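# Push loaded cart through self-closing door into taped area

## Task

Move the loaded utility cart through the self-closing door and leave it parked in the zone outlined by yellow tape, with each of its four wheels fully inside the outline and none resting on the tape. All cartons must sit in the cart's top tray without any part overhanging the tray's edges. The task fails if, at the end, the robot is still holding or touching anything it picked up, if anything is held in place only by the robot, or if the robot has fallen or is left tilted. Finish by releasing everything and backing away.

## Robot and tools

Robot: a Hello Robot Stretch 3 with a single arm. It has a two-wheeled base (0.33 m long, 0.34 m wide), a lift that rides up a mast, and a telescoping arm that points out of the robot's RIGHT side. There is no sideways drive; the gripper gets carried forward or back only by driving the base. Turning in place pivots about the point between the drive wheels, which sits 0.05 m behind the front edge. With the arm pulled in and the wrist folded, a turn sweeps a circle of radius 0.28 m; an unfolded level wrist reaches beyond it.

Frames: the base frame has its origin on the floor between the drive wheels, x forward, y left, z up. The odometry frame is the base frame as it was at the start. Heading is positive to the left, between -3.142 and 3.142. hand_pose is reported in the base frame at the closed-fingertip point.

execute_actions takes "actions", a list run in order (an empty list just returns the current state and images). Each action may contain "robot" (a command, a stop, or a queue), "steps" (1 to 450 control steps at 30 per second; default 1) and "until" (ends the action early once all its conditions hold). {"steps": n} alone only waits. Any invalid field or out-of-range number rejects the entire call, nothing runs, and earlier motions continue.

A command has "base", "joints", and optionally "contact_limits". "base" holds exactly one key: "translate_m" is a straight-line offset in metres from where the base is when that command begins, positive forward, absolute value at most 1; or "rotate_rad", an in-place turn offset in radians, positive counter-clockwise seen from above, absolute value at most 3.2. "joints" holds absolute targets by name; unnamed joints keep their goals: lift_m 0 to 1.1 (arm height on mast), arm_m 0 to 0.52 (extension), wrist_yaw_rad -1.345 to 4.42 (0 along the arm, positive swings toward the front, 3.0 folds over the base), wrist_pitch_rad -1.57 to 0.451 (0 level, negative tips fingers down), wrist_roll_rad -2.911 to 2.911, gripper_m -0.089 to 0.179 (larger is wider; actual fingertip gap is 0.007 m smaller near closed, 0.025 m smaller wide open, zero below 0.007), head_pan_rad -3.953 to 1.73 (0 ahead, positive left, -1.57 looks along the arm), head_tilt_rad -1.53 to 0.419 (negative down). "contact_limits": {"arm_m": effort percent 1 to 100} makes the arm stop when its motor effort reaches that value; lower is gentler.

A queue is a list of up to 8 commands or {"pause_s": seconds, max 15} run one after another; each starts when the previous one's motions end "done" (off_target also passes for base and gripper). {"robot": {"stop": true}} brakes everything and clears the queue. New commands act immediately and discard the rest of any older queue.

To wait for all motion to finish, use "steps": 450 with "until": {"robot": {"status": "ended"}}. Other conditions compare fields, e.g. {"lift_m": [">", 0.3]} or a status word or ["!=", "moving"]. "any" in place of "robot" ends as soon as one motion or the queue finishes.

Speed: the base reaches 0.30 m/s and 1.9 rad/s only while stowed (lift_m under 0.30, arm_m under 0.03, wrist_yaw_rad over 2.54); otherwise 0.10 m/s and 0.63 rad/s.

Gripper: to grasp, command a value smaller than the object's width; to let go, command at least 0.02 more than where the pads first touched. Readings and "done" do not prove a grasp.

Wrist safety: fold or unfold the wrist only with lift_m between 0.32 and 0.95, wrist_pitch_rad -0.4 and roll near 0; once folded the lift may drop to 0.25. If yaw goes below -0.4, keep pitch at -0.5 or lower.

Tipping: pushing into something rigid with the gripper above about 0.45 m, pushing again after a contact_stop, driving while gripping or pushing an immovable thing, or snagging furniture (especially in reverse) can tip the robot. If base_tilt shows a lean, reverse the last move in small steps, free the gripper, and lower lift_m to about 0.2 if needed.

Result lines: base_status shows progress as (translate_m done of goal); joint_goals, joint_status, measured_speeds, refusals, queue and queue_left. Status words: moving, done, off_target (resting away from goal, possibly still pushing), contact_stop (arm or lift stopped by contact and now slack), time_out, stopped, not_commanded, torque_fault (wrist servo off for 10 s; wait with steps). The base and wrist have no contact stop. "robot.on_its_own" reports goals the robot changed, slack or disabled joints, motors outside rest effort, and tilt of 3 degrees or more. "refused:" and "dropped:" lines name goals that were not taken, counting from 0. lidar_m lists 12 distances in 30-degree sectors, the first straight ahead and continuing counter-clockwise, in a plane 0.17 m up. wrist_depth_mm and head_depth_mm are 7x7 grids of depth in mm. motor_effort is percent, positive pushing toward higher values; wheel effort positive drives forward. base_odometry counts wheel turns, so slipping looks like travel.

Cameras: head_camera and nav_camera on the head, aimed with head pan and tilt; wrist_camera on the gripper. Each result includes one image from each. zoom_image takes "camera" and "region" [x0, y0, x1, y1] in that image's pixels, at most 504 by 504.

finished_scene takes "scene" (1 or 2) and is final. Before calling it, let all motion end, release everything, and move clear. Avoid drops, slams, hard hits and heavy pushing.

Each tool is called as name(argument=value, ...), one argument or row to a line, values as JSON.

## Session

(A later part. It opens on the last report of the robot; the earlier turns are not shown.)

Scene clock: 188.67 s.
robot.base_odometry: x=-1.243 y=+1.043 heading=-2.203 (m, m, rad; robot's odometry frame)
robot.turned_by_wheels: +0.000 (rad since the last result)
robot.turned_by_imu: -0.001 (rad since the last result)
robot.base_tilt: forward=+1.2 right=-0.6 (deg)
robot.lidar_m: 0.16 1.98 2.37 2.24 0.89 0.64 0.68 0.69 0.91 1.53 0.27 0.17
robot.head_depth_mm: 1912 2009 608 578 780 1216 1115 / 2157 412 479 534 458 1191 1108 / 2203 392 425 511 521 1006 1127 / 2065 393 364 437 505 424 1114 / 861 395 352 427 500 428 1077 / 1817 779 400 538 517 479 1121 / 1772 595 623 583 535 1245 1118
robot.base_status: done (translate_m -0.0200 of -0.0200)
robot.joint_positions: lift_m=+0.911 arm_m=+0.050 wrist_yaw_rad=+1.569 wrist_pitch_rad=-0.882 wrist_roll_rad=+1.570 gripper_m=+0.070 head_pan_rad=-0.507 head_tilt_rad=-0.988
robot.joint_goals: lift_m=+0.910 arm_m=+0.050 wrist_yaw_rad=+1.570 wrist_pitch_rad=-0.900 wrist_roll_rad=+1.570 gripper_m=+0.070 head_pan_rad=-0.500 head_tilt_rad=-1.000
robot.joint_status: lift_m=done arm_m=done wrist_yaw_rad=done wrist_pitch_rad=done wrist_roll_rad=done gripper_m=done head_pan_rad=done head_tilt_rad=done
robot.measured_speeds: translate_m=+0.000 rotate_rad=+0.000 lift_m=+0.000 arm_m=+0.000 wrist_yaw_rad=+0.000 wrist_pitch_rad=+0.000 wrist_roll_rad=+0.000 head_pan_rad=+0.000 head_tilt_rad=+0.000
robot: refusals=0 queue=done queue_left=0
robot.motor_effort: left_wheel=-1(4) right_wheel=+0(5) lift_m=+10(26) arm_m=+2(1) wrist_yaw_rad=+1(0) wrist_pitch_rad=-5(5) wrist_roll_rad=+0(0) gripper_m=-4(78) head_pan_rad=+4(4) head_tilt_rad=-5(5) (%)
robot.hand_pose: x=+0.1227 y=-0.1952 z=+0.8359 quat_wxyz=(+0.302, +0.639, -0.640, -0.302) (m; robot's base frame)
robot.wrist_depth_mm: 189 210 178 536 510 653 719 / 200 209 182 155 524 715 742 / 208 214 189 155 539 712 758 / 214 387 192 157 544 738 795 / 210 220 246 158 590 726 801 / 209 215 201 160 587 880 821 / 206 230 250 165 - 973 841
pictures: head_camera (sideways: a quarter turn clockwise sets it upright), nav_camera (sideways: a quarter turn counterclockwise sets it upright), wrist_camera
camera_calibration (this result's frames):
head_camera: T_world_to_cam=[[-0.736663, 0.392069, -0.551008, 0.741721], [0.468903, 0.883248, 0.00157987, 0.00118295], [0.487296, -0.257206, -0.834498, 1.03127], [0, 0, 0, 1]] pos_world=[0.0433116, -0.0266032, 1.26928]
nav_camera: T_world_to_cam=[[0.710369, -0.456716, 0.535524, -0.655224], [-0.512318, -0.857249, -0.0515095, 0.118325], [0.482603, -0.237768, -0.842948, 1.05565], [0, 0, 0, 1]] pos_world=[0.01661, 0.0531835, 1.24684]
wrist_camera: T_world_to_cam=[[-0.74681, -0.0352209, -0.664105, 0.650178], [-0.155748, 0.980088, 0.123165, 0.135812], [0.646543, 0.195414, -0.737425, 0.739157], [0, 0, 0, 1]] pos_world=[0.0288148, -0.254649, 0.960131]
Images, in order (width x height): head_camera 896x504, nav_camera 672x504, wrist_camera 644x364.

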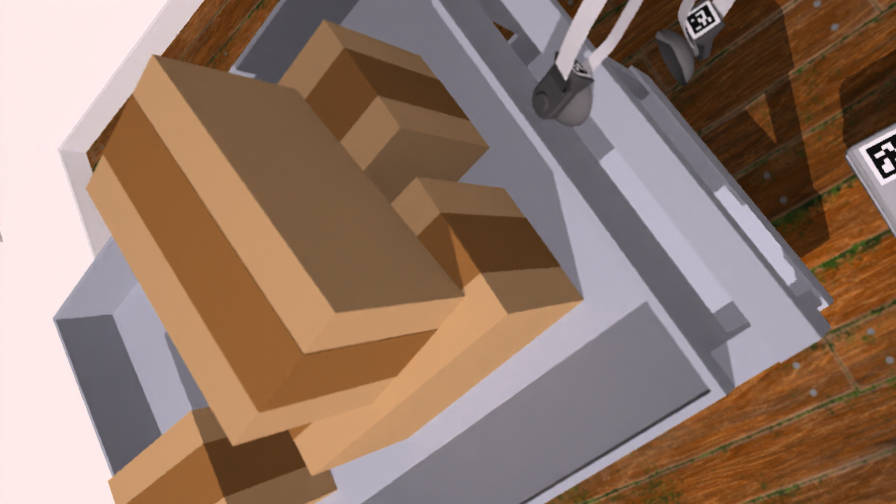

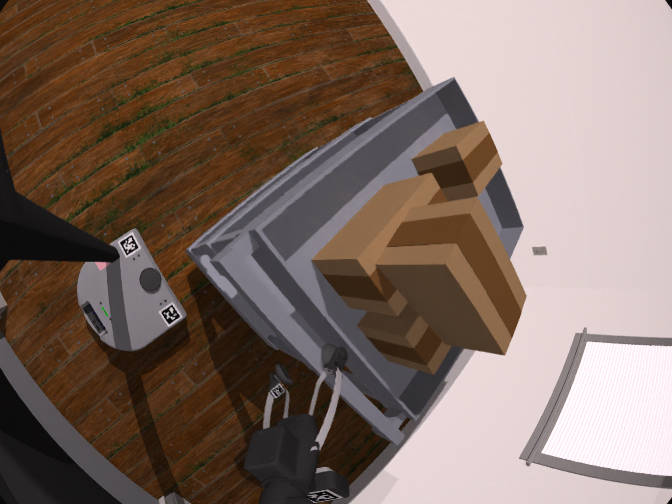

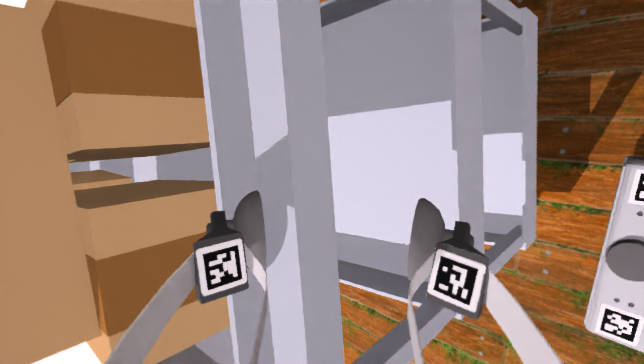

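execute_actions(
  actions=[
    {"robot":[{"joints":{"gripper_m":-0.04}},{"base":{"translate_m":-0.15}}],"steps":450,"until":{"robot":{"status":"ended"}}},
  ],
)

Scene clock: 196.57 s.
robot.base_odometry: x=-1.154 y=+1.164 heading=-2.203 (m, m, rad; robot's odometry frame)
robot.turned_by_wheels: +0.000 (rad since the last result)
robot.turned_by_imu: -0.002 (rad since the last result)
robot.base_tilt: forward=+1.3 right=-0.7 (deg)
robot.lidar_m: 0.29 2.14 2.35 2.18 0.67 0.51 0.53 0.54 0.71 1.45 0.49 0.31
robot.head_depth_mm: 1934 1994 598 1504 1384 1208 1112 / 2183 702 605 857 1313 1227 1115 / 506 548 572 549 1136 1224 1130 / 474 495 573 519 860 1185 1120 / 475 442 507 543 762 1088 1114 / 852 424 501 572 475 1213 1121 / 842 511 633 593 1348 1236 1120
robot.base_status: done (translate_m -0.1500 of -0.1500)
robot.joint_positions: lift_m=+0.910 arm_m=+0.050 wrist_yaw_rad=+1.567 wrist_pitch_rad=-0.904 wrist_roll_rad=+1.570 gripper_m=-0.036 head_pan_rad=-0.507 head_tilt_rad=-0.988
robot.joint_goals: lift_m=+0.910 arm_m=+0.050 wrist_yaw_rad=+1.570 wrist_pitch_rad=-0.900 wrist_roll_rad=+1.570 gripper_m=-0.036 head_pan_rad=-0.500 head_tilt_rad=-1.000
robot.joint_status: lift_m=done arm_m=done wrist_yaw_rad=done wrist_pitch_rad=done wrist_roll_rad=done gripper_m=done head_pan_rad=done head_tilt_rad=done
robot.measured_speeds: translate_m=+0.000 rotate_rad=+0.000 lift_m=+0.000 arm_m=+0.000 wrist_yaw_rad=+0.000 wrist_pitch_rad=+0.000 wrist_roll_rad=+0.000 head_pan_rad=+0.000 head_tilt_rad=+0.000
robot: refusals=0 queue=done queue_left=0
robot.motor_effort: left_wheel=+0(5) right_wheel=+0(21) lift_m=+14(15) arm_m=+1(1) wrist_yaw_rad=+3(7) wrist_pitch_rad=+1(42) wrist_roll_rad=-1(8) gripper_m=-19(100) head_pan_rad=+3(4) head_tilt_rad=-5(5) (%)
robot.hand_pose: x=+0.1180 y=-0.1955 z=+0.8327 quat_wxyz=(+0.309, +0.635, -0.637, -0.309) (m; robot's base frame)
robot.wrist_depth_mm: 287 231 693 604 753 849 731 / 284 240 771 631 821 851 749 / 349 241 739 658 847 879 738 / 295 272 775 665 853 896 782 / 294 280 342 - 876 882 798 / - 317 336 - - 931 829 / - 370 362 - - 955 829
pictures: head_camera (sideways: a quarter turn clockwise sets it upright), nav_camera (sideways: a quarter turn counterclockwise sets it upright), wrist_camera
camera_calibration (this result's frames):
head_camera: T_world_to_cam=[[-0.736971, 0.392042, -0.550615, 0.741211], [0.468721, 0.883345, 0.00158878, 0.00117246], [0.487006, -0.256914, -0.834758, 1.0316], [0, 0, 0, 1]] pos_world=[0.0433037, -0.026588, 1.26926]
nav_camera: T_world_to_cam=[[0.710684, -0.456691, 0.535127, -0.654709], [-0.512162, -0.857344, -0.0514945, 0.118305], [0.482305, -0.237475, -0.843201, 1.05598], [0, 0, 0, 1]] pos_world=[0.0165763, 0.0531982, 1.24685]
wrist_camera: T_world_to_cam=[[-0.761046, -0.032878, -0.647864, 0.633156], [-0.150284, 0.98048, 0.126781, 0.132277], [0.631049, 0.193849, -0.751132, 0.752758], [0, 0, 0, 1]] pos_world=[0.0267125, -0.2548, 0.958849]
Images, in order (width x height): head_camera 896x504, nav_camera 672x504, wrist_camera 644x364.

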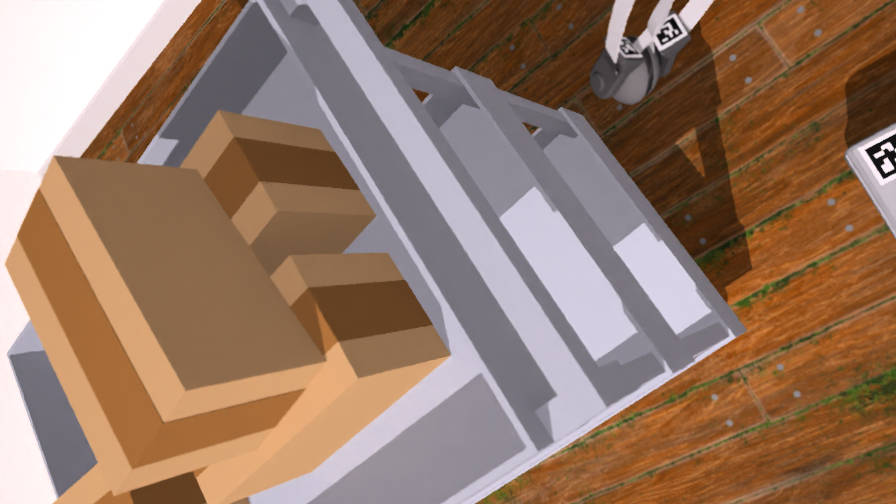

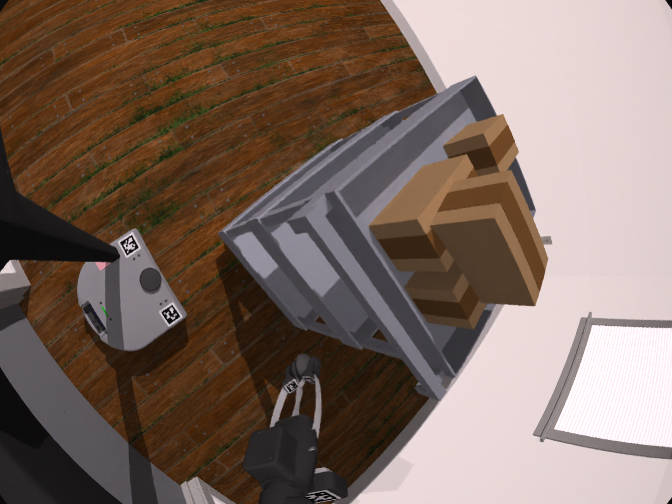

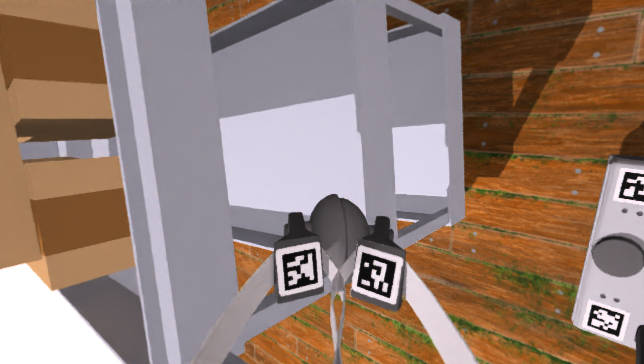

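execute_actions(
  actions=[
    {"robot":[{"joints":{"lift_m":0.375,"wrist_pitch_rad":0.0,"gripper_m":0.16}},{"base":{"translate_m":0.08}}],"steps":450,"until":{"robot":{"status":"ended"}}},
  ],
)

Scene clock: 216.50 s.
robot.base_odometry: x=-1.202 y=+1.100 heading=-2.203 (m, m, rad; robot's odometry frame)
robot.turned_by_wheels: +0.000 (rad since the last result)
robot.turned_by_imu: -0.002 (rad since the last result)
robot.base_tilt: forward=+1.1 right=-0.6 (deg)
robot.lidar_m: 0.21 2.05 2.36 2.24 0.79 0.58 0.61 0.62 0.82 1.53 0.35 0.23
robot.head_depth_mm: 1927 1995 632 531 1347 1239 1145 / 2157 527 528 555 864 1248 1091 / 473 423 501 559 471 1179 1137 / 2060 403 453 519 472 1006 1117 / 863 394 406 468 509 432 1102 / 864 404 471 561 516 1211 1125 / 1812 618 627 583 1337 1241 1122
robot.base_status: done (translate_m +0.0800 of +0.0800)
robot.joint_positions: lift_m=+0.375 arm_m=+0.050 wrist_yaw_rad=+1.567 wrist_pitch_rad=-0.025 wrist_roll_rad=+1.570 gripper_m=+0.160 head_pan_rad=-0.507 head_tilt_rad=-0.988
robot.joint_goals: lift_m=+0.375 arm_m=+0.050 wrist_yaw_rad=+1.570 wrist_pitch_rad=+0.000 wrist_roll_rad=+1.570 gripper_m=+0.160 head_pan_rad=-0.500 head_tilt_rad=-1.000
robot.joint_status: lift_m=done arm_m=done wrist_yaw_rad=done wrist_pitch_rad=done wrist_roll_rad=done gripper_m=done head_pan_rad=done head_tilt_rad=done
robot.measured_speeds: translate_m=+0.000 rotate_rad=+0.000 lift_m=+0.000 arm_m=+0.000 wrist_yaw_rad=+0.000 wrist_pitch_rad=+0.000 wrist_roll_rad=+0.000 head_pan_rad=+0.000 head_tilt_rad=+0.000
robot: refusals=0 queue=done queue_left=0
robot.motor_effort: left_wheel=+0(3) right_wheel=+0(5) lift_m=+13(14) arm_m=+1(1) wrist_yaw_rad=+3(2) wrist_pitch_rad=+7(9) wrist_roll_rad=+0(0) gripper_m=-1(91) head_pan_rad=+3(4) head_tilt_rad=-4(4) (%)
robot.hand_pose: x=+0.2342 y=-0.1958 z=+0.4833 quat_wxyz=(+0.010, +0.706, -0.708, -0.009) (m; robot's base frame)
robot.wrist_depth_mm: 337 487 722 161 161 649 453 / 344 493 670 164 163 688 452 / 346 493 168 166 165 684 450 / 348 497 169 167 781 681 441 / 348 441 172 170 762 724 423 / 340 - 173 171 - 684 397 / 382 - 176 174 - - 413
pictures: head_camera (sideways: a quarter turn clockwise sets it upright), nav_camera (sideways: a quarter turn counterclockwise sets it upright), wrist_camera
camera_calibration (this result's frames):
head_camera: T_world_to_cam=[[-0.736971, 0.392042, -0.550615, 0.741211], [0.46872, 0.883345, 0.00158878, 0.00117246], [0.487006, -0.256914, -0.834758, 1.0316], [0, 0, 0, 1]] pos_world=[0.0433037, -0.026588, 1.26926]
nav_camera: T_world_to_cam=[[0.710685, -0.456691, 0.535127, -0.654709], [-0.512162, -0.857344, -0.0514945, 0.118305], [0.482305, -0.237475, -0.843201, 1.05598], [0, 0, 0, 1]] pos_world=[0.0165763, 0.0531982, 1.24685]
wrist_camera: T_world_to_cam=[[0.01295, -0.0363604, -0.999255, 0.483125], [-0.192762, 0.980503, -0.0381762, 0.284], [0.98116, 0.193113, 0.00568863, -0.0308011], [0, 0, 0, 1]] pos_world=[0.0787089, -0.254948, 0.493782]
Images, in order (width x height): head_camera 896x504, nav_camera 672x504, wrist_camera 644x364.

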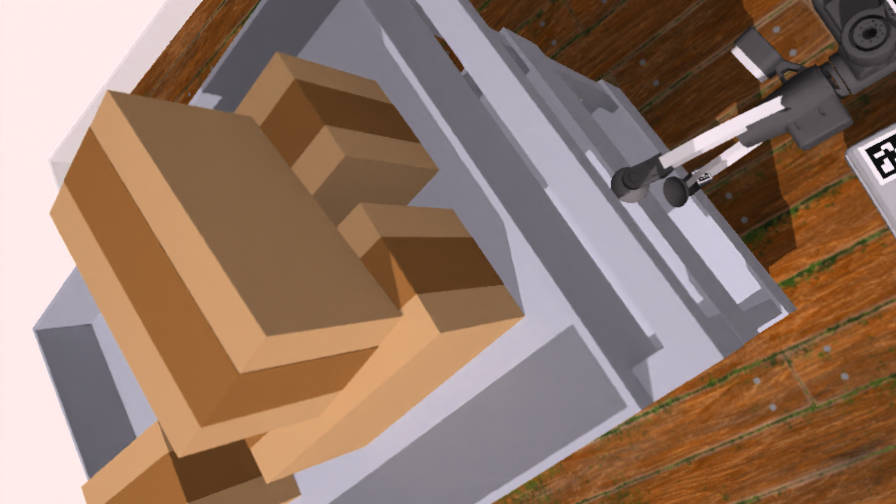

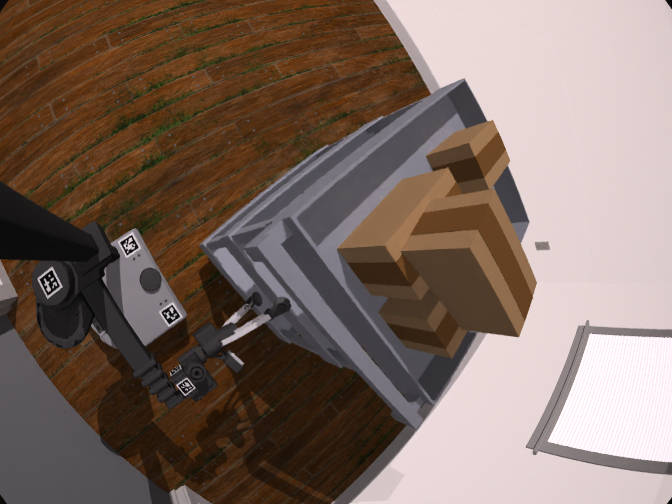

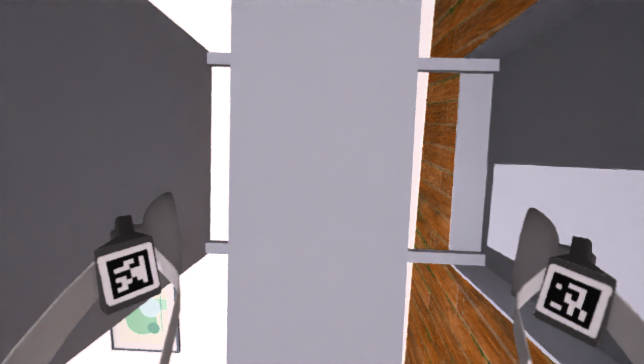

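execute_actions(
  actions=[
    {"robot":[{"joints":{"lift_m":0.388}},{"base":{"translate_m":0.065}},{"joints":{"gripper_m":0.0}}],"steps":450,"until":{"robot":{"status":"ended"}}},
  ],
)

Scene clock: 223.70 s.
robot.base_odometry: x=-1.240 y=+1.047 heading=-2.203 (m, m, rad; robot's odometry frame)
robot.turned_by_wheels: +0.000 (rad since the last result)
robot.turned_by_imu: -0.001 (rad since the last result)
robot.base_tilt: forward=+0.9 right=-0.7 (deg)
robot.lidar_m: 0.15 1.99 2.35 2.24 0.89 0.64 0.67 0.69 0.91 1.53 0.24 0.16
robot.head_depth_mm: 1913 1940 496 564 524 1223 1140 / 2151 400 468 514 504 1181 1087 / 2221 391 389 463 515 404 1130 / 2064 393 350 422 494 446 1089 / 861 394 354 435 508 464 1091 / 1841 758 439 552 516 1179 1122 / 1798 587 627 583 543 1242 1123
robot.base_status: done (translate_m +0.0650 of +0.0650)
robot.joint_positions: lift_m=+0.388 arm_m=+0.050 wrist_yaw_rad=+1.567 wrist_pitch_rad=-0.025 wrist_roll_rad=+1.570 gripper_m=+0.023 head_pan_rad=-0.507 head_tilt_rad=-0.988
robot.joint_goals: lift_m=+0.388 arm_m=+0.050 wrist_yaw_rad=+1.570 wrist_pitch_rad=+0.000 wrist_roll_rad=+1.570 gripper_m=+0.000 head_pan_rad=-0.500 head_tilt_rad=-1.000
robot.joint_status: lift_m=done arm_m=done wrist_yaw_rad=done wrist_pitch_rad=done wrist_roll_rad=done gripper_m=off_target head_pan_rad=done head_tilt_rad=done
robot.measured_speeds: translate_m=+0.000 rotate_rad=+0.000 lift_m=+0.000 arm_m=+0.000 wrist_yaw_rad=+0.000 wrist_pitch_rad=+0.000 wrist_roll_rad=+0.000 head_pan_rad=+0.000 head_tilt_rad=+0.000
robot: refusals=0 queue=done queue_left=0
robot.motor_effort: left_wheel=-1(3) right_wheel=+1(5) lift_m=+26(26) arm_m=+1(1) wrist_yaw_rad=+1(2) wrist_pitch_rad=+7(8) wrist_roll_rad=+0(0) gripper_m=-100(100) head_pan_rad=+4(4) head_tilt_rad=-4(5) (%)
robot.hand_pose: x=+0.2342 y=-0.1958 z=+0.4956 quat_wxyz=(+0.009, +0.706, -0.708, -0.009) (m; robot's base frame)
robot.wrist_depth_mm: 327 463 101 100 99 98 449 / 327 464 102 101 99 100 461 / 330 471 103 102 101 101 459 / 334 475 104 103 102 568 456 / 334 426 105 105 103 103 453 / 329 455 107 106 104 104 410 / 317 - 108 107 106 506 426
pictures: head_camera (sideways: a quarter turn clockwise sets it upright), nav_camera (sideways: a quarter turn counterclockwise sets it upright), wrist_camera
camera_calibration (this result's frames):
head_camera: T_world_to_cam=[[-0.736971, 0.392042, -0.550615, 0.741211], [0.468721, 0.883345, 0.00158878, 0.00117246], [0.487006, -0.256914, -0.834758, 1.0316], [0, 0, 0, 1]] pos_world=[0.0433037, -0.026588, 1.26926]
nav_camera: T_world_to_cam=[[0.710685, -0.456691, 0.535127, -0.654709], [-0.512162, -0.857344, -0.0514945, 0.118305], [0.482305, -0.237475, -0.843201, 1.05598], [0, 0, 0, 1]] pos_world=[0.0165763, 0.0531982, 1.24685]
wrist_camera: T_world_to_cam=[[0.0130875, -0.0363595, -0.999253, 0.49534], [-0.192815, 0.980491, -0.0382021, 0.284477], [0.981148, 0.193171, 0.00582155, -0.0309296], [0, 0, 0, 1]] pos_world=[0.0787152, -0.254942, 0.506017]
Images, in order (width x height): head_camera 896x504, nav_camera 672x504, wrist_camera 644x364.

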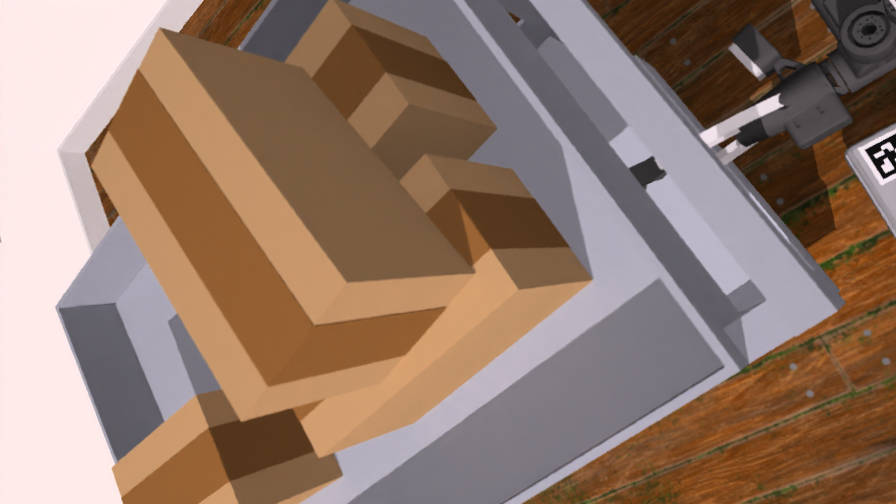

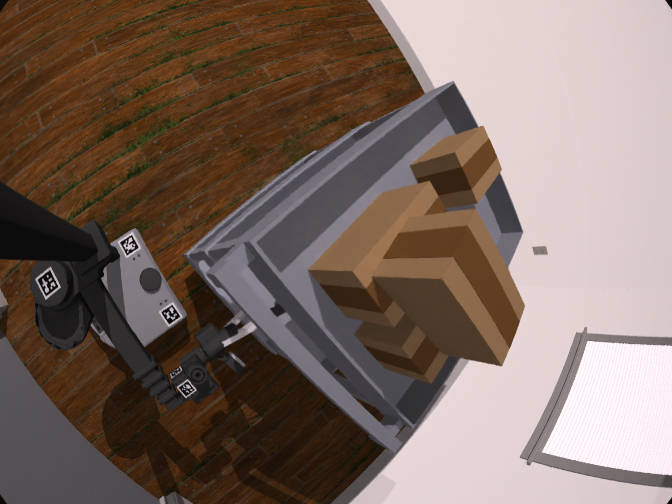

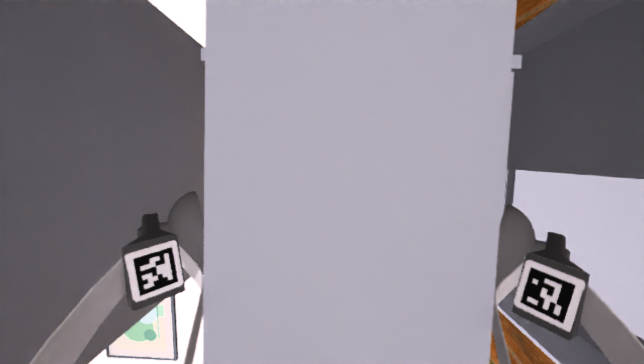

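Ease squeeze a bit and pull.

execute_actions(
  actions=[
    {"robot":[{"joints":{"gripper_m":0.03}},{"base":{"translate_m":-0.25}}],"steps":450,"until":{"robot":{"status":"ended"}}},
  ],
)

Scene clock: 229.43 s.
robot.base_odometry: x=-1.092 y=+1.249 heading=-2.203 (m, m, rad; robot's odometry frame)
robot.turned_by_wheels: +0.000 (rad since the last result)
robot.turned_by_imu: -0.005 (rad since the last result)
robot.base_tilt: forward=+1.2 right=-0.5 (deg)
robot.lidar_m: 0.20 2.24 2.36 1.70 0.52 0.42 0.42 0.43 0.57 1.11 0.30 0.21
robot.head_depth_mm: 1925 637 516 572 848 1237 1145 / 2064 419 488 530 525 1198 1102 / 2341 400 455 541 464 1139 1133 / 855 391 403 466 498 774 1119 / 855 392 398 462 515 418 1103 / 2037 605 510 571 517 1181 1120 / 1990 628 663 592 1342 1237 1121
robot.base_status: done (translate_m -0.2500 of -0.2500)
robot.joint_positions: lift_m=+0.388 arm_m=+0.050 wrist_yaw_rad=+1.548 wrist_pitch_rad=-0.029 wrist_roll_rad=+1.581 gripper_m=+0.045 head_pan_rad=-0.506 head_tilt_rad=-0.990
robot.joint_goals: lift_m=+0.388 arm_m=+0.050 wrist_yaw_rad=+1.570 wrist_pitch_rad=+0.000 wrist_roll_rad=+1.570 gripper_m=+0.044 head_pan_rad=-0.500 head_tilt_rad=-1.000
robot.joint_status: lift_m=done arm_m=done wrist_yaw_rad=done wrist_pitch_rad=done wrist_roll_rad=done gripper_m=done head_pan_rad=done head_tilt_rad=done
robot.measured_speeds: translate_m=+0.000 rotate_rad=+0.000 lift_m=+0.000 arm_m=+0.000 wrist_yaw_rad=+0.000 wrist_pitch_rad=+0.000 wrist_roll_rad=+0.000 head_pan_rad=+0.000 head_tilt_rad=+0.000
robot: refusals=0 queue=done queue_left=0
robot.on_its_own: gripper_m is held at +0.044, not at your +0.030, by its stall guard, which is still easing; wrist_yaw_rad is at rest, and its effort (+16) is outside its rest range (-12 to +12)
robot.motor_effort: left_wheel=-2(12) right_wheel=-1(47) lift_m=+24(25) arm_m=+0(1) wrist_yaw_rad=+16(16) wrist_pitch_rad=+9(9) wrist_roll_rad=-5(7) gripper_m=-27(100) head_pan_rad=+3(4) head_tilt_rad=-3(4) (%)
robot.hand_pose: x=+0.2340 y=-0.2008 z=+0.4946 quat_wxyz=(+0.007, +0.699, -0.715, -0.014) (m; robot's base frame)
robot.wrist_depth_mm: 327 465 127 125 123 616 462 / 332 475 130 128 127 656 463 / 332 480 134 132 130 716 457 / 335 477 401 134 133 696 457 / 335 486 140 139 137 595 452 / 335 453 144 142 141 - 450 / 338 - - 146 145 - 412
pictures: head_camera (sideways: a quarter turn clockwise sets it upright), nav_camera (sideways: a quarter turn counterclockwise sets it upright), wrist_camera
camera_calibration (this result's frames):
head_camera: T_world_to_cam=[[-0.738277, 0.392073, -0.54884, 0.738906], [0.468082, 0.883683, 0.001629, 0.00112401], [0.48564, -0.2557, -0.835926, 1.03313], [0, 0, 0, 1]] pos_world=[0.0432622, -0.0265273, 1.26916]
nav_camera: T_world_to_cam=[[0.712009, -0.456726, 0.533334, -0.652382], [-0.511635, -0.857663, -0.0514271, 0.118214], [0.480909, -0.236256, -0.84434, 1.05747], [0, 0, 0, 1]] pos_world=[0.0164354, 0.0532625, 1.24688]
wrist_camera: T_world_to_cam=[[0.0085527, -0.0259736, -0.999626, 0.497533], [-0.174029, 0.984368, -0.0270662, 0.280128], [0.984703, 0.174195, 0.00389885, -0.0334702], [0, 0, 0, 1]] pos_world=[0.0774535, -0.256996, 0.50506]
Images, in order (width x height): head_camera 896x504, nav_camera 672x504, wrist_camera 644x364.

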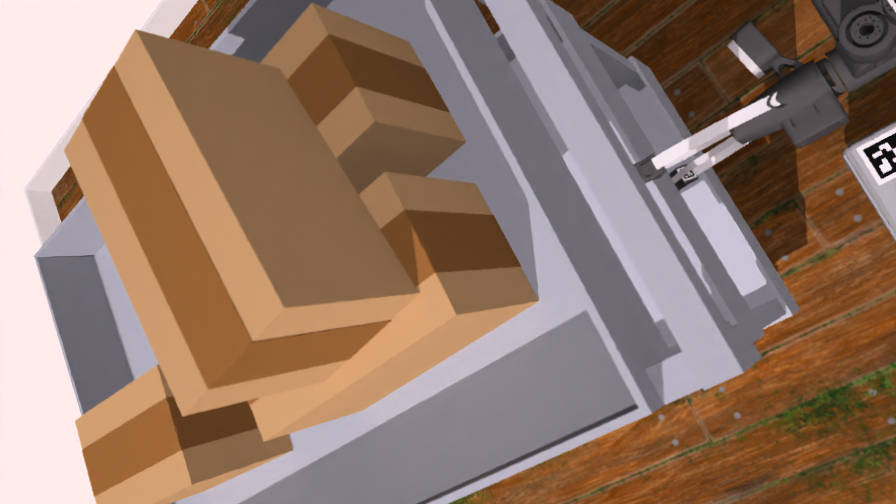

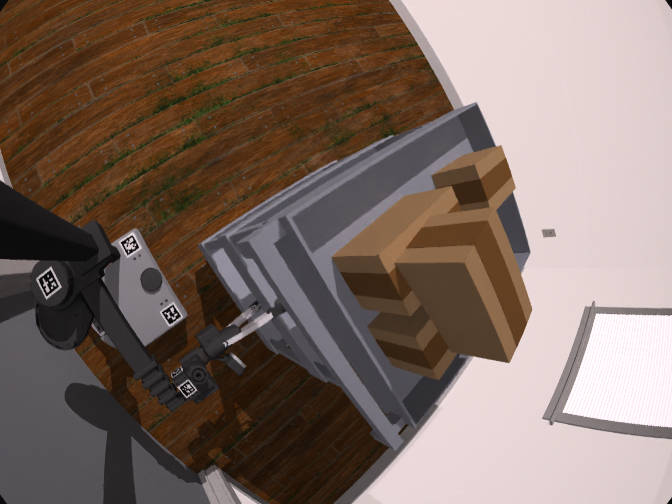

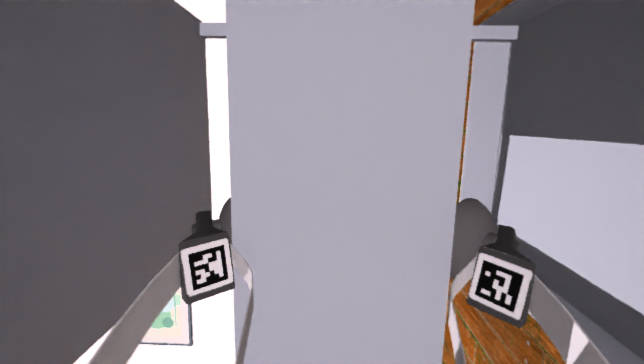

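Hooked and following. Continue.

execute_actions(
  actions=[
    {"robot":[{"joints":{"gripper_m":0.035}},{"base":{"translate_m":-0.5},"joints":{"head_pan_rad":0.0,"head_tilt_rad":-1.2}}],"steps":450,"until":{"robot":{"status":"ended"}}},
  ],
)

Scene clock: 240.90 s.
robot.base_odometry: x=-0.797 y=+1.652 heading=-2.203 (m, m, rad; robot's odometry frame)
robot.turned_by_wheels: +0.000 (rad since the last result)
robot.turned_by_imu: +0.003 (rad since the last result)
robot.base_tilt: forward=+1.2 right=-0.7 (deg)
robot.lidar_m: 0.24 2.74 0.23 0.18 0.19 0.24 0.54 2.15 1.66 0.79 0.30 0.24
robot.head_depth_mm: 604 462 463 469 804 1192 - / 662 602 552 448 1069 1196 1126 / 1763 612 548 457 1119 1209 - / 1796 1625 1495 1357 1267 1206 - / 1794 1642 1495 1380 1279 1211 - / 1808 1643 1504 1383 1283 968 786 / 1822 1646 1502 1395 1282 649 517
robot.base_status: done (translate_m -0.5000 of -0.5000)
robot.joint_positions: lift_m=+0.388 arm_m=+0.050 wrist_yaw_rad=+1.485 wrist_pitch_rad=-0.033 wrist_roll_rad=+1.564 gripper_m=+0.053 head_pan_rad=-0.005 head_tilt_rad=-1.189
robot.joint_goals: lift_m=+0.388 arm_m=+0.050 wrist_yaw_rad=+1.490 wrist_pitch_rad=+0.000 wrist_roll_rad=+1.570 gripper_m=+0.052 head_pan_rad=+0.000 head_tilt_rad=-1.200
robot.joint_status: lift_m=done arm_m=done wrist_yaw_rad=done wrist_pitch_rad=done wrist_roll_rad=done gripper_m=done head_pan_rad=done head_tilt_rad=done
robot.measured_speeds: translate_m=+0.000 rotate_rad=+0.000 lift_m=+0.000 arm_m=+0.000 wrist_yaw_rad=+0.000 wrist_pitch_rad=+0.000 wrist_roll_rad=+0.000 head_pan_rad=+0.000 head_tilt_rad=+0.000
robot: refusals=0 queue=done queue_left=0
robot.on_its_own: wrist_yaw_rad is held at +1.490, not at your +1.570, by its stall guard, which is not easing now; gripper_m is held at +0.052, not at your +0.035, by its stall guard, which is not easing now
robot.motor_effort: left_wheel=+1(68) right_wheel=-15(100) lift_m=+23(24) arm_m=+0(0) wrist_yaw_rad=+4(16) wrist_pitch_rad=+10(11) wrist_roll_rad=+2(5) gripper_m=-23(88) head_pan_rad=+3(33) head_tilt_rad=-4(20) (%)
robot.hand_pose: x=+0.2330 y=-0.2168 z=+0.4937 quat_wxyz=(+0.014, +0.676, -0.737, -0.010) (m; robot's base frame)
robot.wrist_depth_mm: 329 467 114 112 112 624 466 / 332 478 121 118 116 610 453 / 334 475 127 124 123 655 449 / 338 485 134 130 129 679 451 / 341 490 139 137 136 602 450 / 340 - 148 145 144 - 435 / 352 - - 155 154 - 385
pictures: head_camera (sideways: a quarter turn clockwise sets it upright), nav_camera (sideways: a quarter turn counterclockwise sets it upright), wrist_camera
camera_calibration (this result's frames):
head_camera: T_world_to_cam=[[-0.927804, -0.0100851, -0.372932, 0.51093], [-0.013013, 0.999901, 0.00533459, -0.000764675], [0.372842, 0.00980243, -0.927843, 1.15326], [0, 0, 0, 1]] pos_world=[0.0440511, -0.00538734, 1.26059]
nav_camera: T_world_to_cam=[[0.932577, -0.0592231, 0.35608, -0.422846], [-0.0465221, -0.997942, -0.0441354, 0.105871], [0.357961, 0.0245941, -0.933413, 1.17396], [0, 0, 0, 1]] pos_world=[-0.0209681, 0.0517387, 1.25103]
wrist_camera: T_world_to_cam=[[0.00150252, -0.0427718, -0.999084, 0.493916], [-0.112413, 0.992745, -0.0426695, 0.290922], [0.99366, 0.112374, -0.00331648, -0.0416081], [0, 0, 0, 1]] pos_world=[0.0733055, -0.26301, 0.505739]
Images, in order (width x height): head_camera 896x504, nav_camera 672x504, wrist_camera 644x364.

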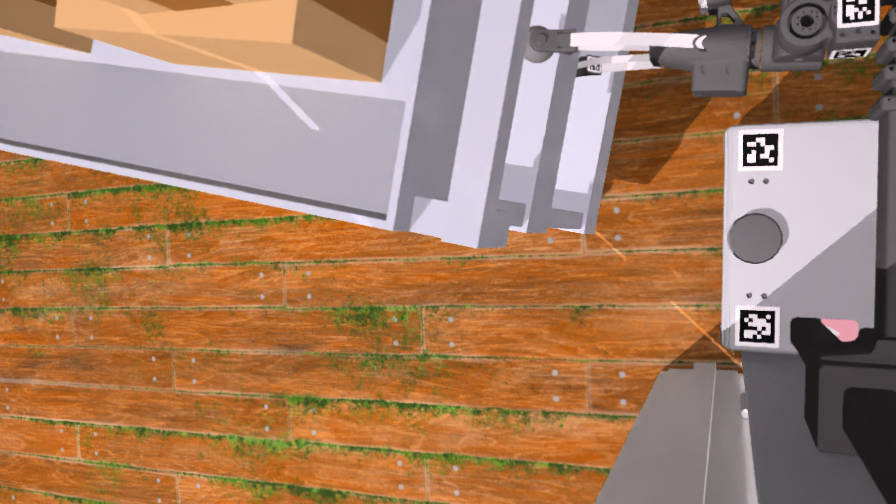

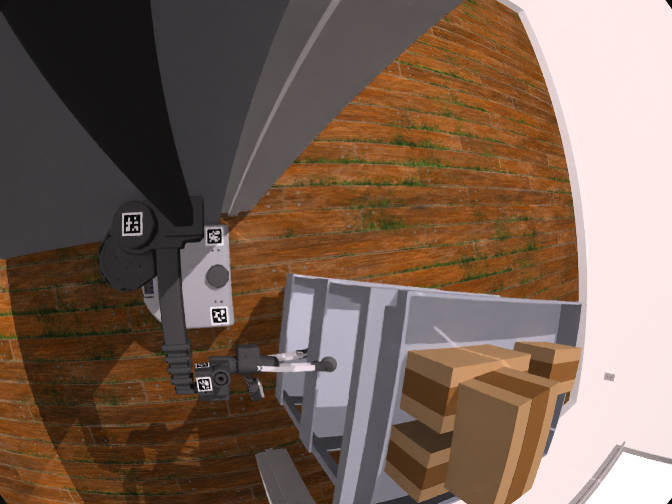

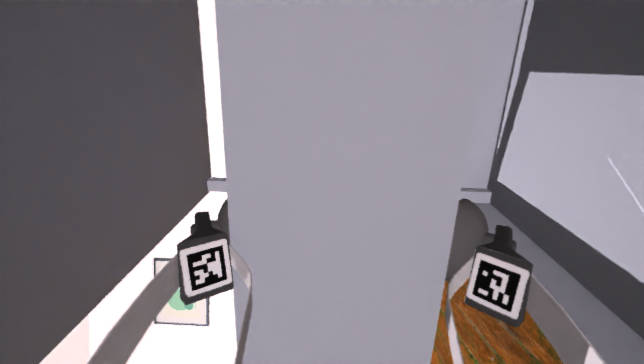

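execute_actions(
  actions=[
    {"robot":{"base":{"translate_m":-0.4},"joints":{"head_pan_rad":-0.6,"head_tilt_rad":-1.1}},"steps":450,"until":{"robot":{"status":"ended"}}},
  ],
)

Scene clock: 250.67 s.
robot.base_odometry: x=-0.560 y=+1.975 heading=-2.203 (m, m, rad; robot's odometry frame)
robot.turned_by_wheels: +0.000 (rad since the last result)
robot.turned_by_imu: -0.001 (rad since the last result)
robot.base_tilt: forward=+1.0 right=-0.8 (deg)
robot.lidar_m: 0.27 0.25 0.18 0.17 0.18 0.24 1.70 1.75 1.68 1.59 0.30 0.27
robot.head_depth_mm: 397 473 512 521 1252 1208 - / 389 452 530 492 1134 1173 1124 / 381 426 515 477 955 1201 - / 382 402 476 487 841 1205 1146 / 399 484 571 508 819 1193 1126 / 737 672 598 504 1267 1206 924 / 766 697 1553 1425 1319 958 654
robot.base_status: done (translate_m -0.4000 of -0.4000)
robot.joint_positions: lift_m=+0.388 arm_m=+0.050 wrist_yaw_rad=+1.447 wrist_pitch_rad=-0.033 wrist_roll_rad=+1.564 gripper_m=+0.053 head_pan_rad=-0.593 head_tilt_rad=-1.100
robot.joint_goals: lift_m=+0.388 arm_m=+0.050 wrist_yaw_rad=+1.448 wrist_pitch_rad=+0.000 wrist_roll_rad=+1.570 gripper_m=+0.052 head_pan_rad=-0.600 head_tilt_rad=-1.100
robot.joint_status: lift_m=done arm_m=done wrist_yaw_rad=done wrist_pitch_rad=done wrist_roll_rad=done gripper_m=done head_pan_rad=done head_tilt_rad=done
robot.measured_speeds: translate_m=+0.000 rotate_rad=+0.000 lift_m=+0.000 arm_m=+0.000 wrist_yaw_rad=+0.000 wrist_pitch_rad=+0.000 wrist_roll_rad=+0.000 head_pan_rad=+0.000 head_tilt_rad=+0.000
robot: refusals=0 queue=done queue_left=0
robot.on_its_own: wrist_yaw_rad is held at +1.448, not at your +1.570, by its stall guard, which is not easing now; gripper_m is held at +0.052, not at your +0.035, by its stall guard, which is not easing now
robot.motor_effort: left_wheel=+1(3) right_wheel=-9(44) lift_m=+23(23) arm_m=-1(0) wrist_yaw_rad=+0(17) wrist_pitch_rad=+10(10) wrist_roll_rad=+3(2) gripper_m=-21(23) head_pan_rad=-4(39) head_tilt_rad=+1(8) (%)
robot.hand_pose: x=+0.2320 y=-0.2264 z=+0.4937 quat_wxyz=(+0.014, +0.662, -0.749, -0.010) (m; robot's base frame)
robot.wrist_depth_mm: 331 470 106 104 103 572 461 / 332 476 113 111 110 622 460 / 334 481 122 118 117 645 453 / 336 482 131 126 125 650 456 / 338 492 138 136 134 563 450 / 339 - 152 147 146 - 412 / - - - 161 161 - 369
pictures: head_camera (sideways: a quarter turn clockwise sets it upright), nav_camera (sideways: a quarter turn counterclockwise sets it upright), wrist_camera
camera_calibration (this result's frames):
head_camera: T_world_to_cam=[[-0.747086, 0.48542, -0.454125, 0.61558], [0.54326, 0.839556, 0.00368899, -0.00201609], [0.383054, -0.243952, -0.89093, 1.10524], [0, 0, 0, 1]] pos_world=[0.0376184, -0.0274958, 1.26425]
nav_camera: T_world_to_cam=[[0.713857, -0.546572, 0.437797, -0.527945], [-0.588655, -0.80698, -0.0476418, 0.113749], [0.379333, -0.223702, -0.897811, 1.12758], [0, 0, 0, 1]] pos_world=[0.016107, 0.0554746, 1.24891]
wrist_camera: T_world_to_cam=[[-0.000137771, -0.043088, -0.999071, 0.493813], [-0.0751263, 0.996248, -0.0429559, 0.292548], [0.997174, 0.0750506, -0.0033743, -0.0487799], [0, 0, 0, 1]] pos_world=[0.0706882, -0.266513, 0.505756]
Images, in order (width x height): head_camera 896x504, nav_camera 672x504, wrist_camera 644x364.

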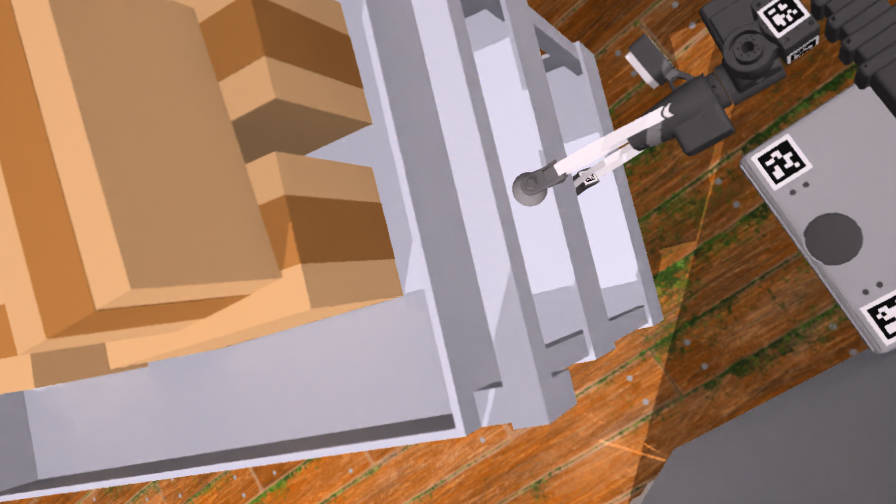

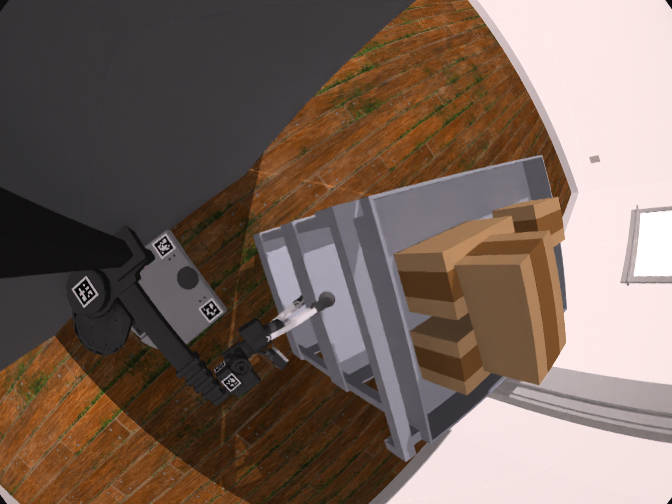

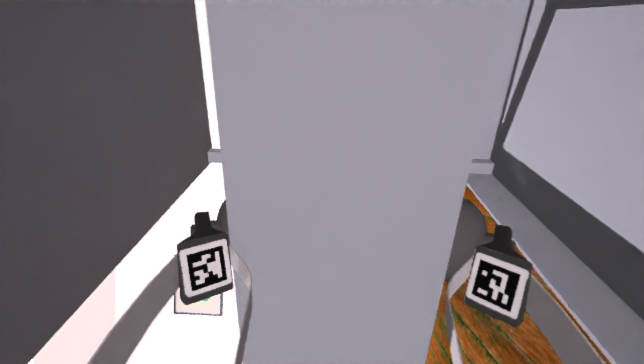

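execute_actions(
  actions=[
    {"robot":[{"joints":{"arm_m":0.22,"wrist_yaw_rad":1.57}},{"base":{"translate_m":-0.25},"joints":{"head_pan_rad":-0.8,"head_tilt_rad":-0.9}}],"steps":450,"until":{"robot":{"status":"ended"}}},
  ],
)

Scene clock: 257.13 s.
robot.base_odometry: x=-0.560 y=+1.975 heading=-2.203 (m, m, rad; robot's odometry frame)
robot.turned_by_wheels: +0.000 (rad since the last result)
robot.turned_by_imu: -0.001 (rad since the last result)
robot.base_tilt: forward=+1.1 right=-0.4 (deg)
robot.lidar_m: 0.77 0.25 0.18 0.17 0.18 0.24 1.70 1.74 1.68 1.59 0.31 0.27
robot.head_depth_mm: 412 502 563 840 1273 1203 1129 / 398 474 538 509 1264 1199 1136 / 432 494 568 480 1132 1199 - / 625 590 596 560 1045 1206 1142 / 661 669 616 1232 1313 1196 1127 / 751 693 1545 1440 1316 1201 922 / 784 1811 1599 1455 1315 954 654
robot.base_status: done (translate_m -0.4000 of -0.4000)
robot.joint_positions: lift_m=+0.388 arm_m=+0.220 wrist_yaw_rad=+1.592 wrist_pitch_rad=-0.031 wrist_roll_rad=+1.568 gripper_m=+0.053 head_pan_rad=-0.593 head_tilt_rad=-1.100
robot.joint_goals: lift_m=+0.388 arm_m=+0.220 wrist_yaw_rad=+1.570 wrist_pitch_rad=+0.000 wrist_roll_rad=+1.570 gripper_m=+0.052 head_pan_rad=-0.600 head_tilt_rad=-1.100
robot.joint_status: lift_m=done arm_m=done wrist_yaw_rad=off_target wrist_pitch_rad=done wrist_roll_rad=done gripper_m=done head_pan_rad=done head_tilt_rad=done
robot.measured_speeds: translate_m=+0.000 rotate_rad=+0.000 lift_m=+0.000 arm_m=+0.000 wrist_yaw_rad=+0.000 wrist_pitch_rad=+0.000 wrist_roll_rad=+0.000 head_pan_rad=+0.000 head_tilt_rad=+0.000
robot: refusals=0 queue=dropped queue_left=0
robot.on_its_own: gripper_m is held at +0.052, not at your +0.035, by its stall guard, which is not easing now; wrist_yaw_rad is at rest, and its effort (-15) is outside its rest range (-12 to +12)
robot.motor_effort: left_wheel=+3(5) right_wheel=+2(10) lift_m=+23(23) arm_m=+4(7) wrist_yaw_rad=-15(48) wrist_pitch_rad=+9(10) wrist_roll_rad=+1(7) gripper_m=-22(23) head_pan_rad=-4(4) head_tilt_rad=+0(0) (%)
robot.hand_pose: x=+0.2339 y=-0.3591 z=+0.4942 quat_wxyz=(+0.012, +0.714, -0.700, -0.010) (m; robot's base frame)
robot.wrist_depth_mm: 327 475 110 109 108 578 462 / 330 476 117 114 113 618 457 / 330 473 124 120 119 645 461 / 337 477 131 127 126 680 456 / 337 486 137 136 134 591 452 / 341 - 147 144 143 - 430 / 353 - - 153 154 - 378
pictures: head_camera (sideways: a quarter turn clockwise sets it upright), nav_camera (sideways: a quarter turn counterclockwise sets it upright), wrist_camera
dropped: robot: command 0 of its queue: wrist_yaw_rad: off_target
camera_calibration (this result's frames):
head_camera: T_world_to_cam=[[-0.74705, 0.485476, -0.454125, 0.61558], [0.543323, 0.839516, 0.00368899, -0.00201647], [0.383036, -0.243981, -0.89093, 1.10524], [0, 0, 0, 1]] pos_world=[0.0376163, -0.0274982, 1.26425]
nav_camera: T_world_to_cam=[[0.713816, -0.546626, 0.437797, -0.527945], [-0.588715, -0.806935, -0.0476418, 0.113749], [0.379316, -0.22373, -0.897811, 1.12758], [0, 0, 0, 1]] pos_world=[0.0161111, 0.0554739, 1.24891]
wrist_camera: T_world_to_cam=[[0.00809983, -0.0383491, -0.999232, 0.48849], [-0.217571, 0.975257, -0.0391926, 0.448903], [0.976011, 0.217721, -0.000444215, 0.0139778], [0, 0, 0, 1]] pos_world=[0.0800689, -0.422106, 0.505714]
Images, in order (width x height): head_camera 896x504, nav_camera 672x504, wrist_camera 644x364.

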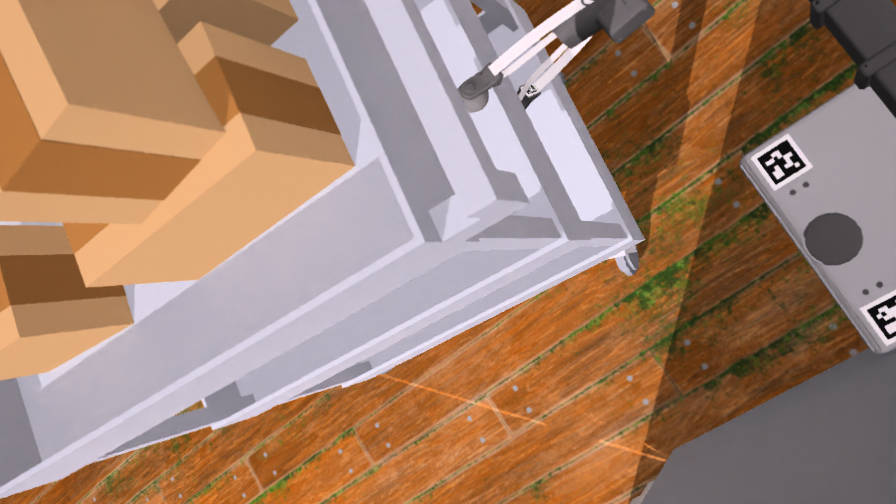

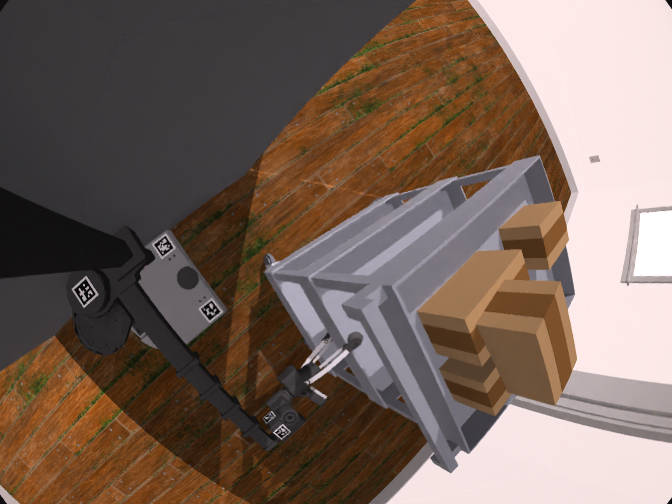

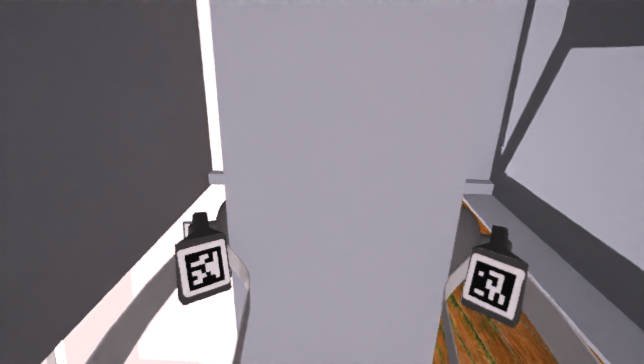

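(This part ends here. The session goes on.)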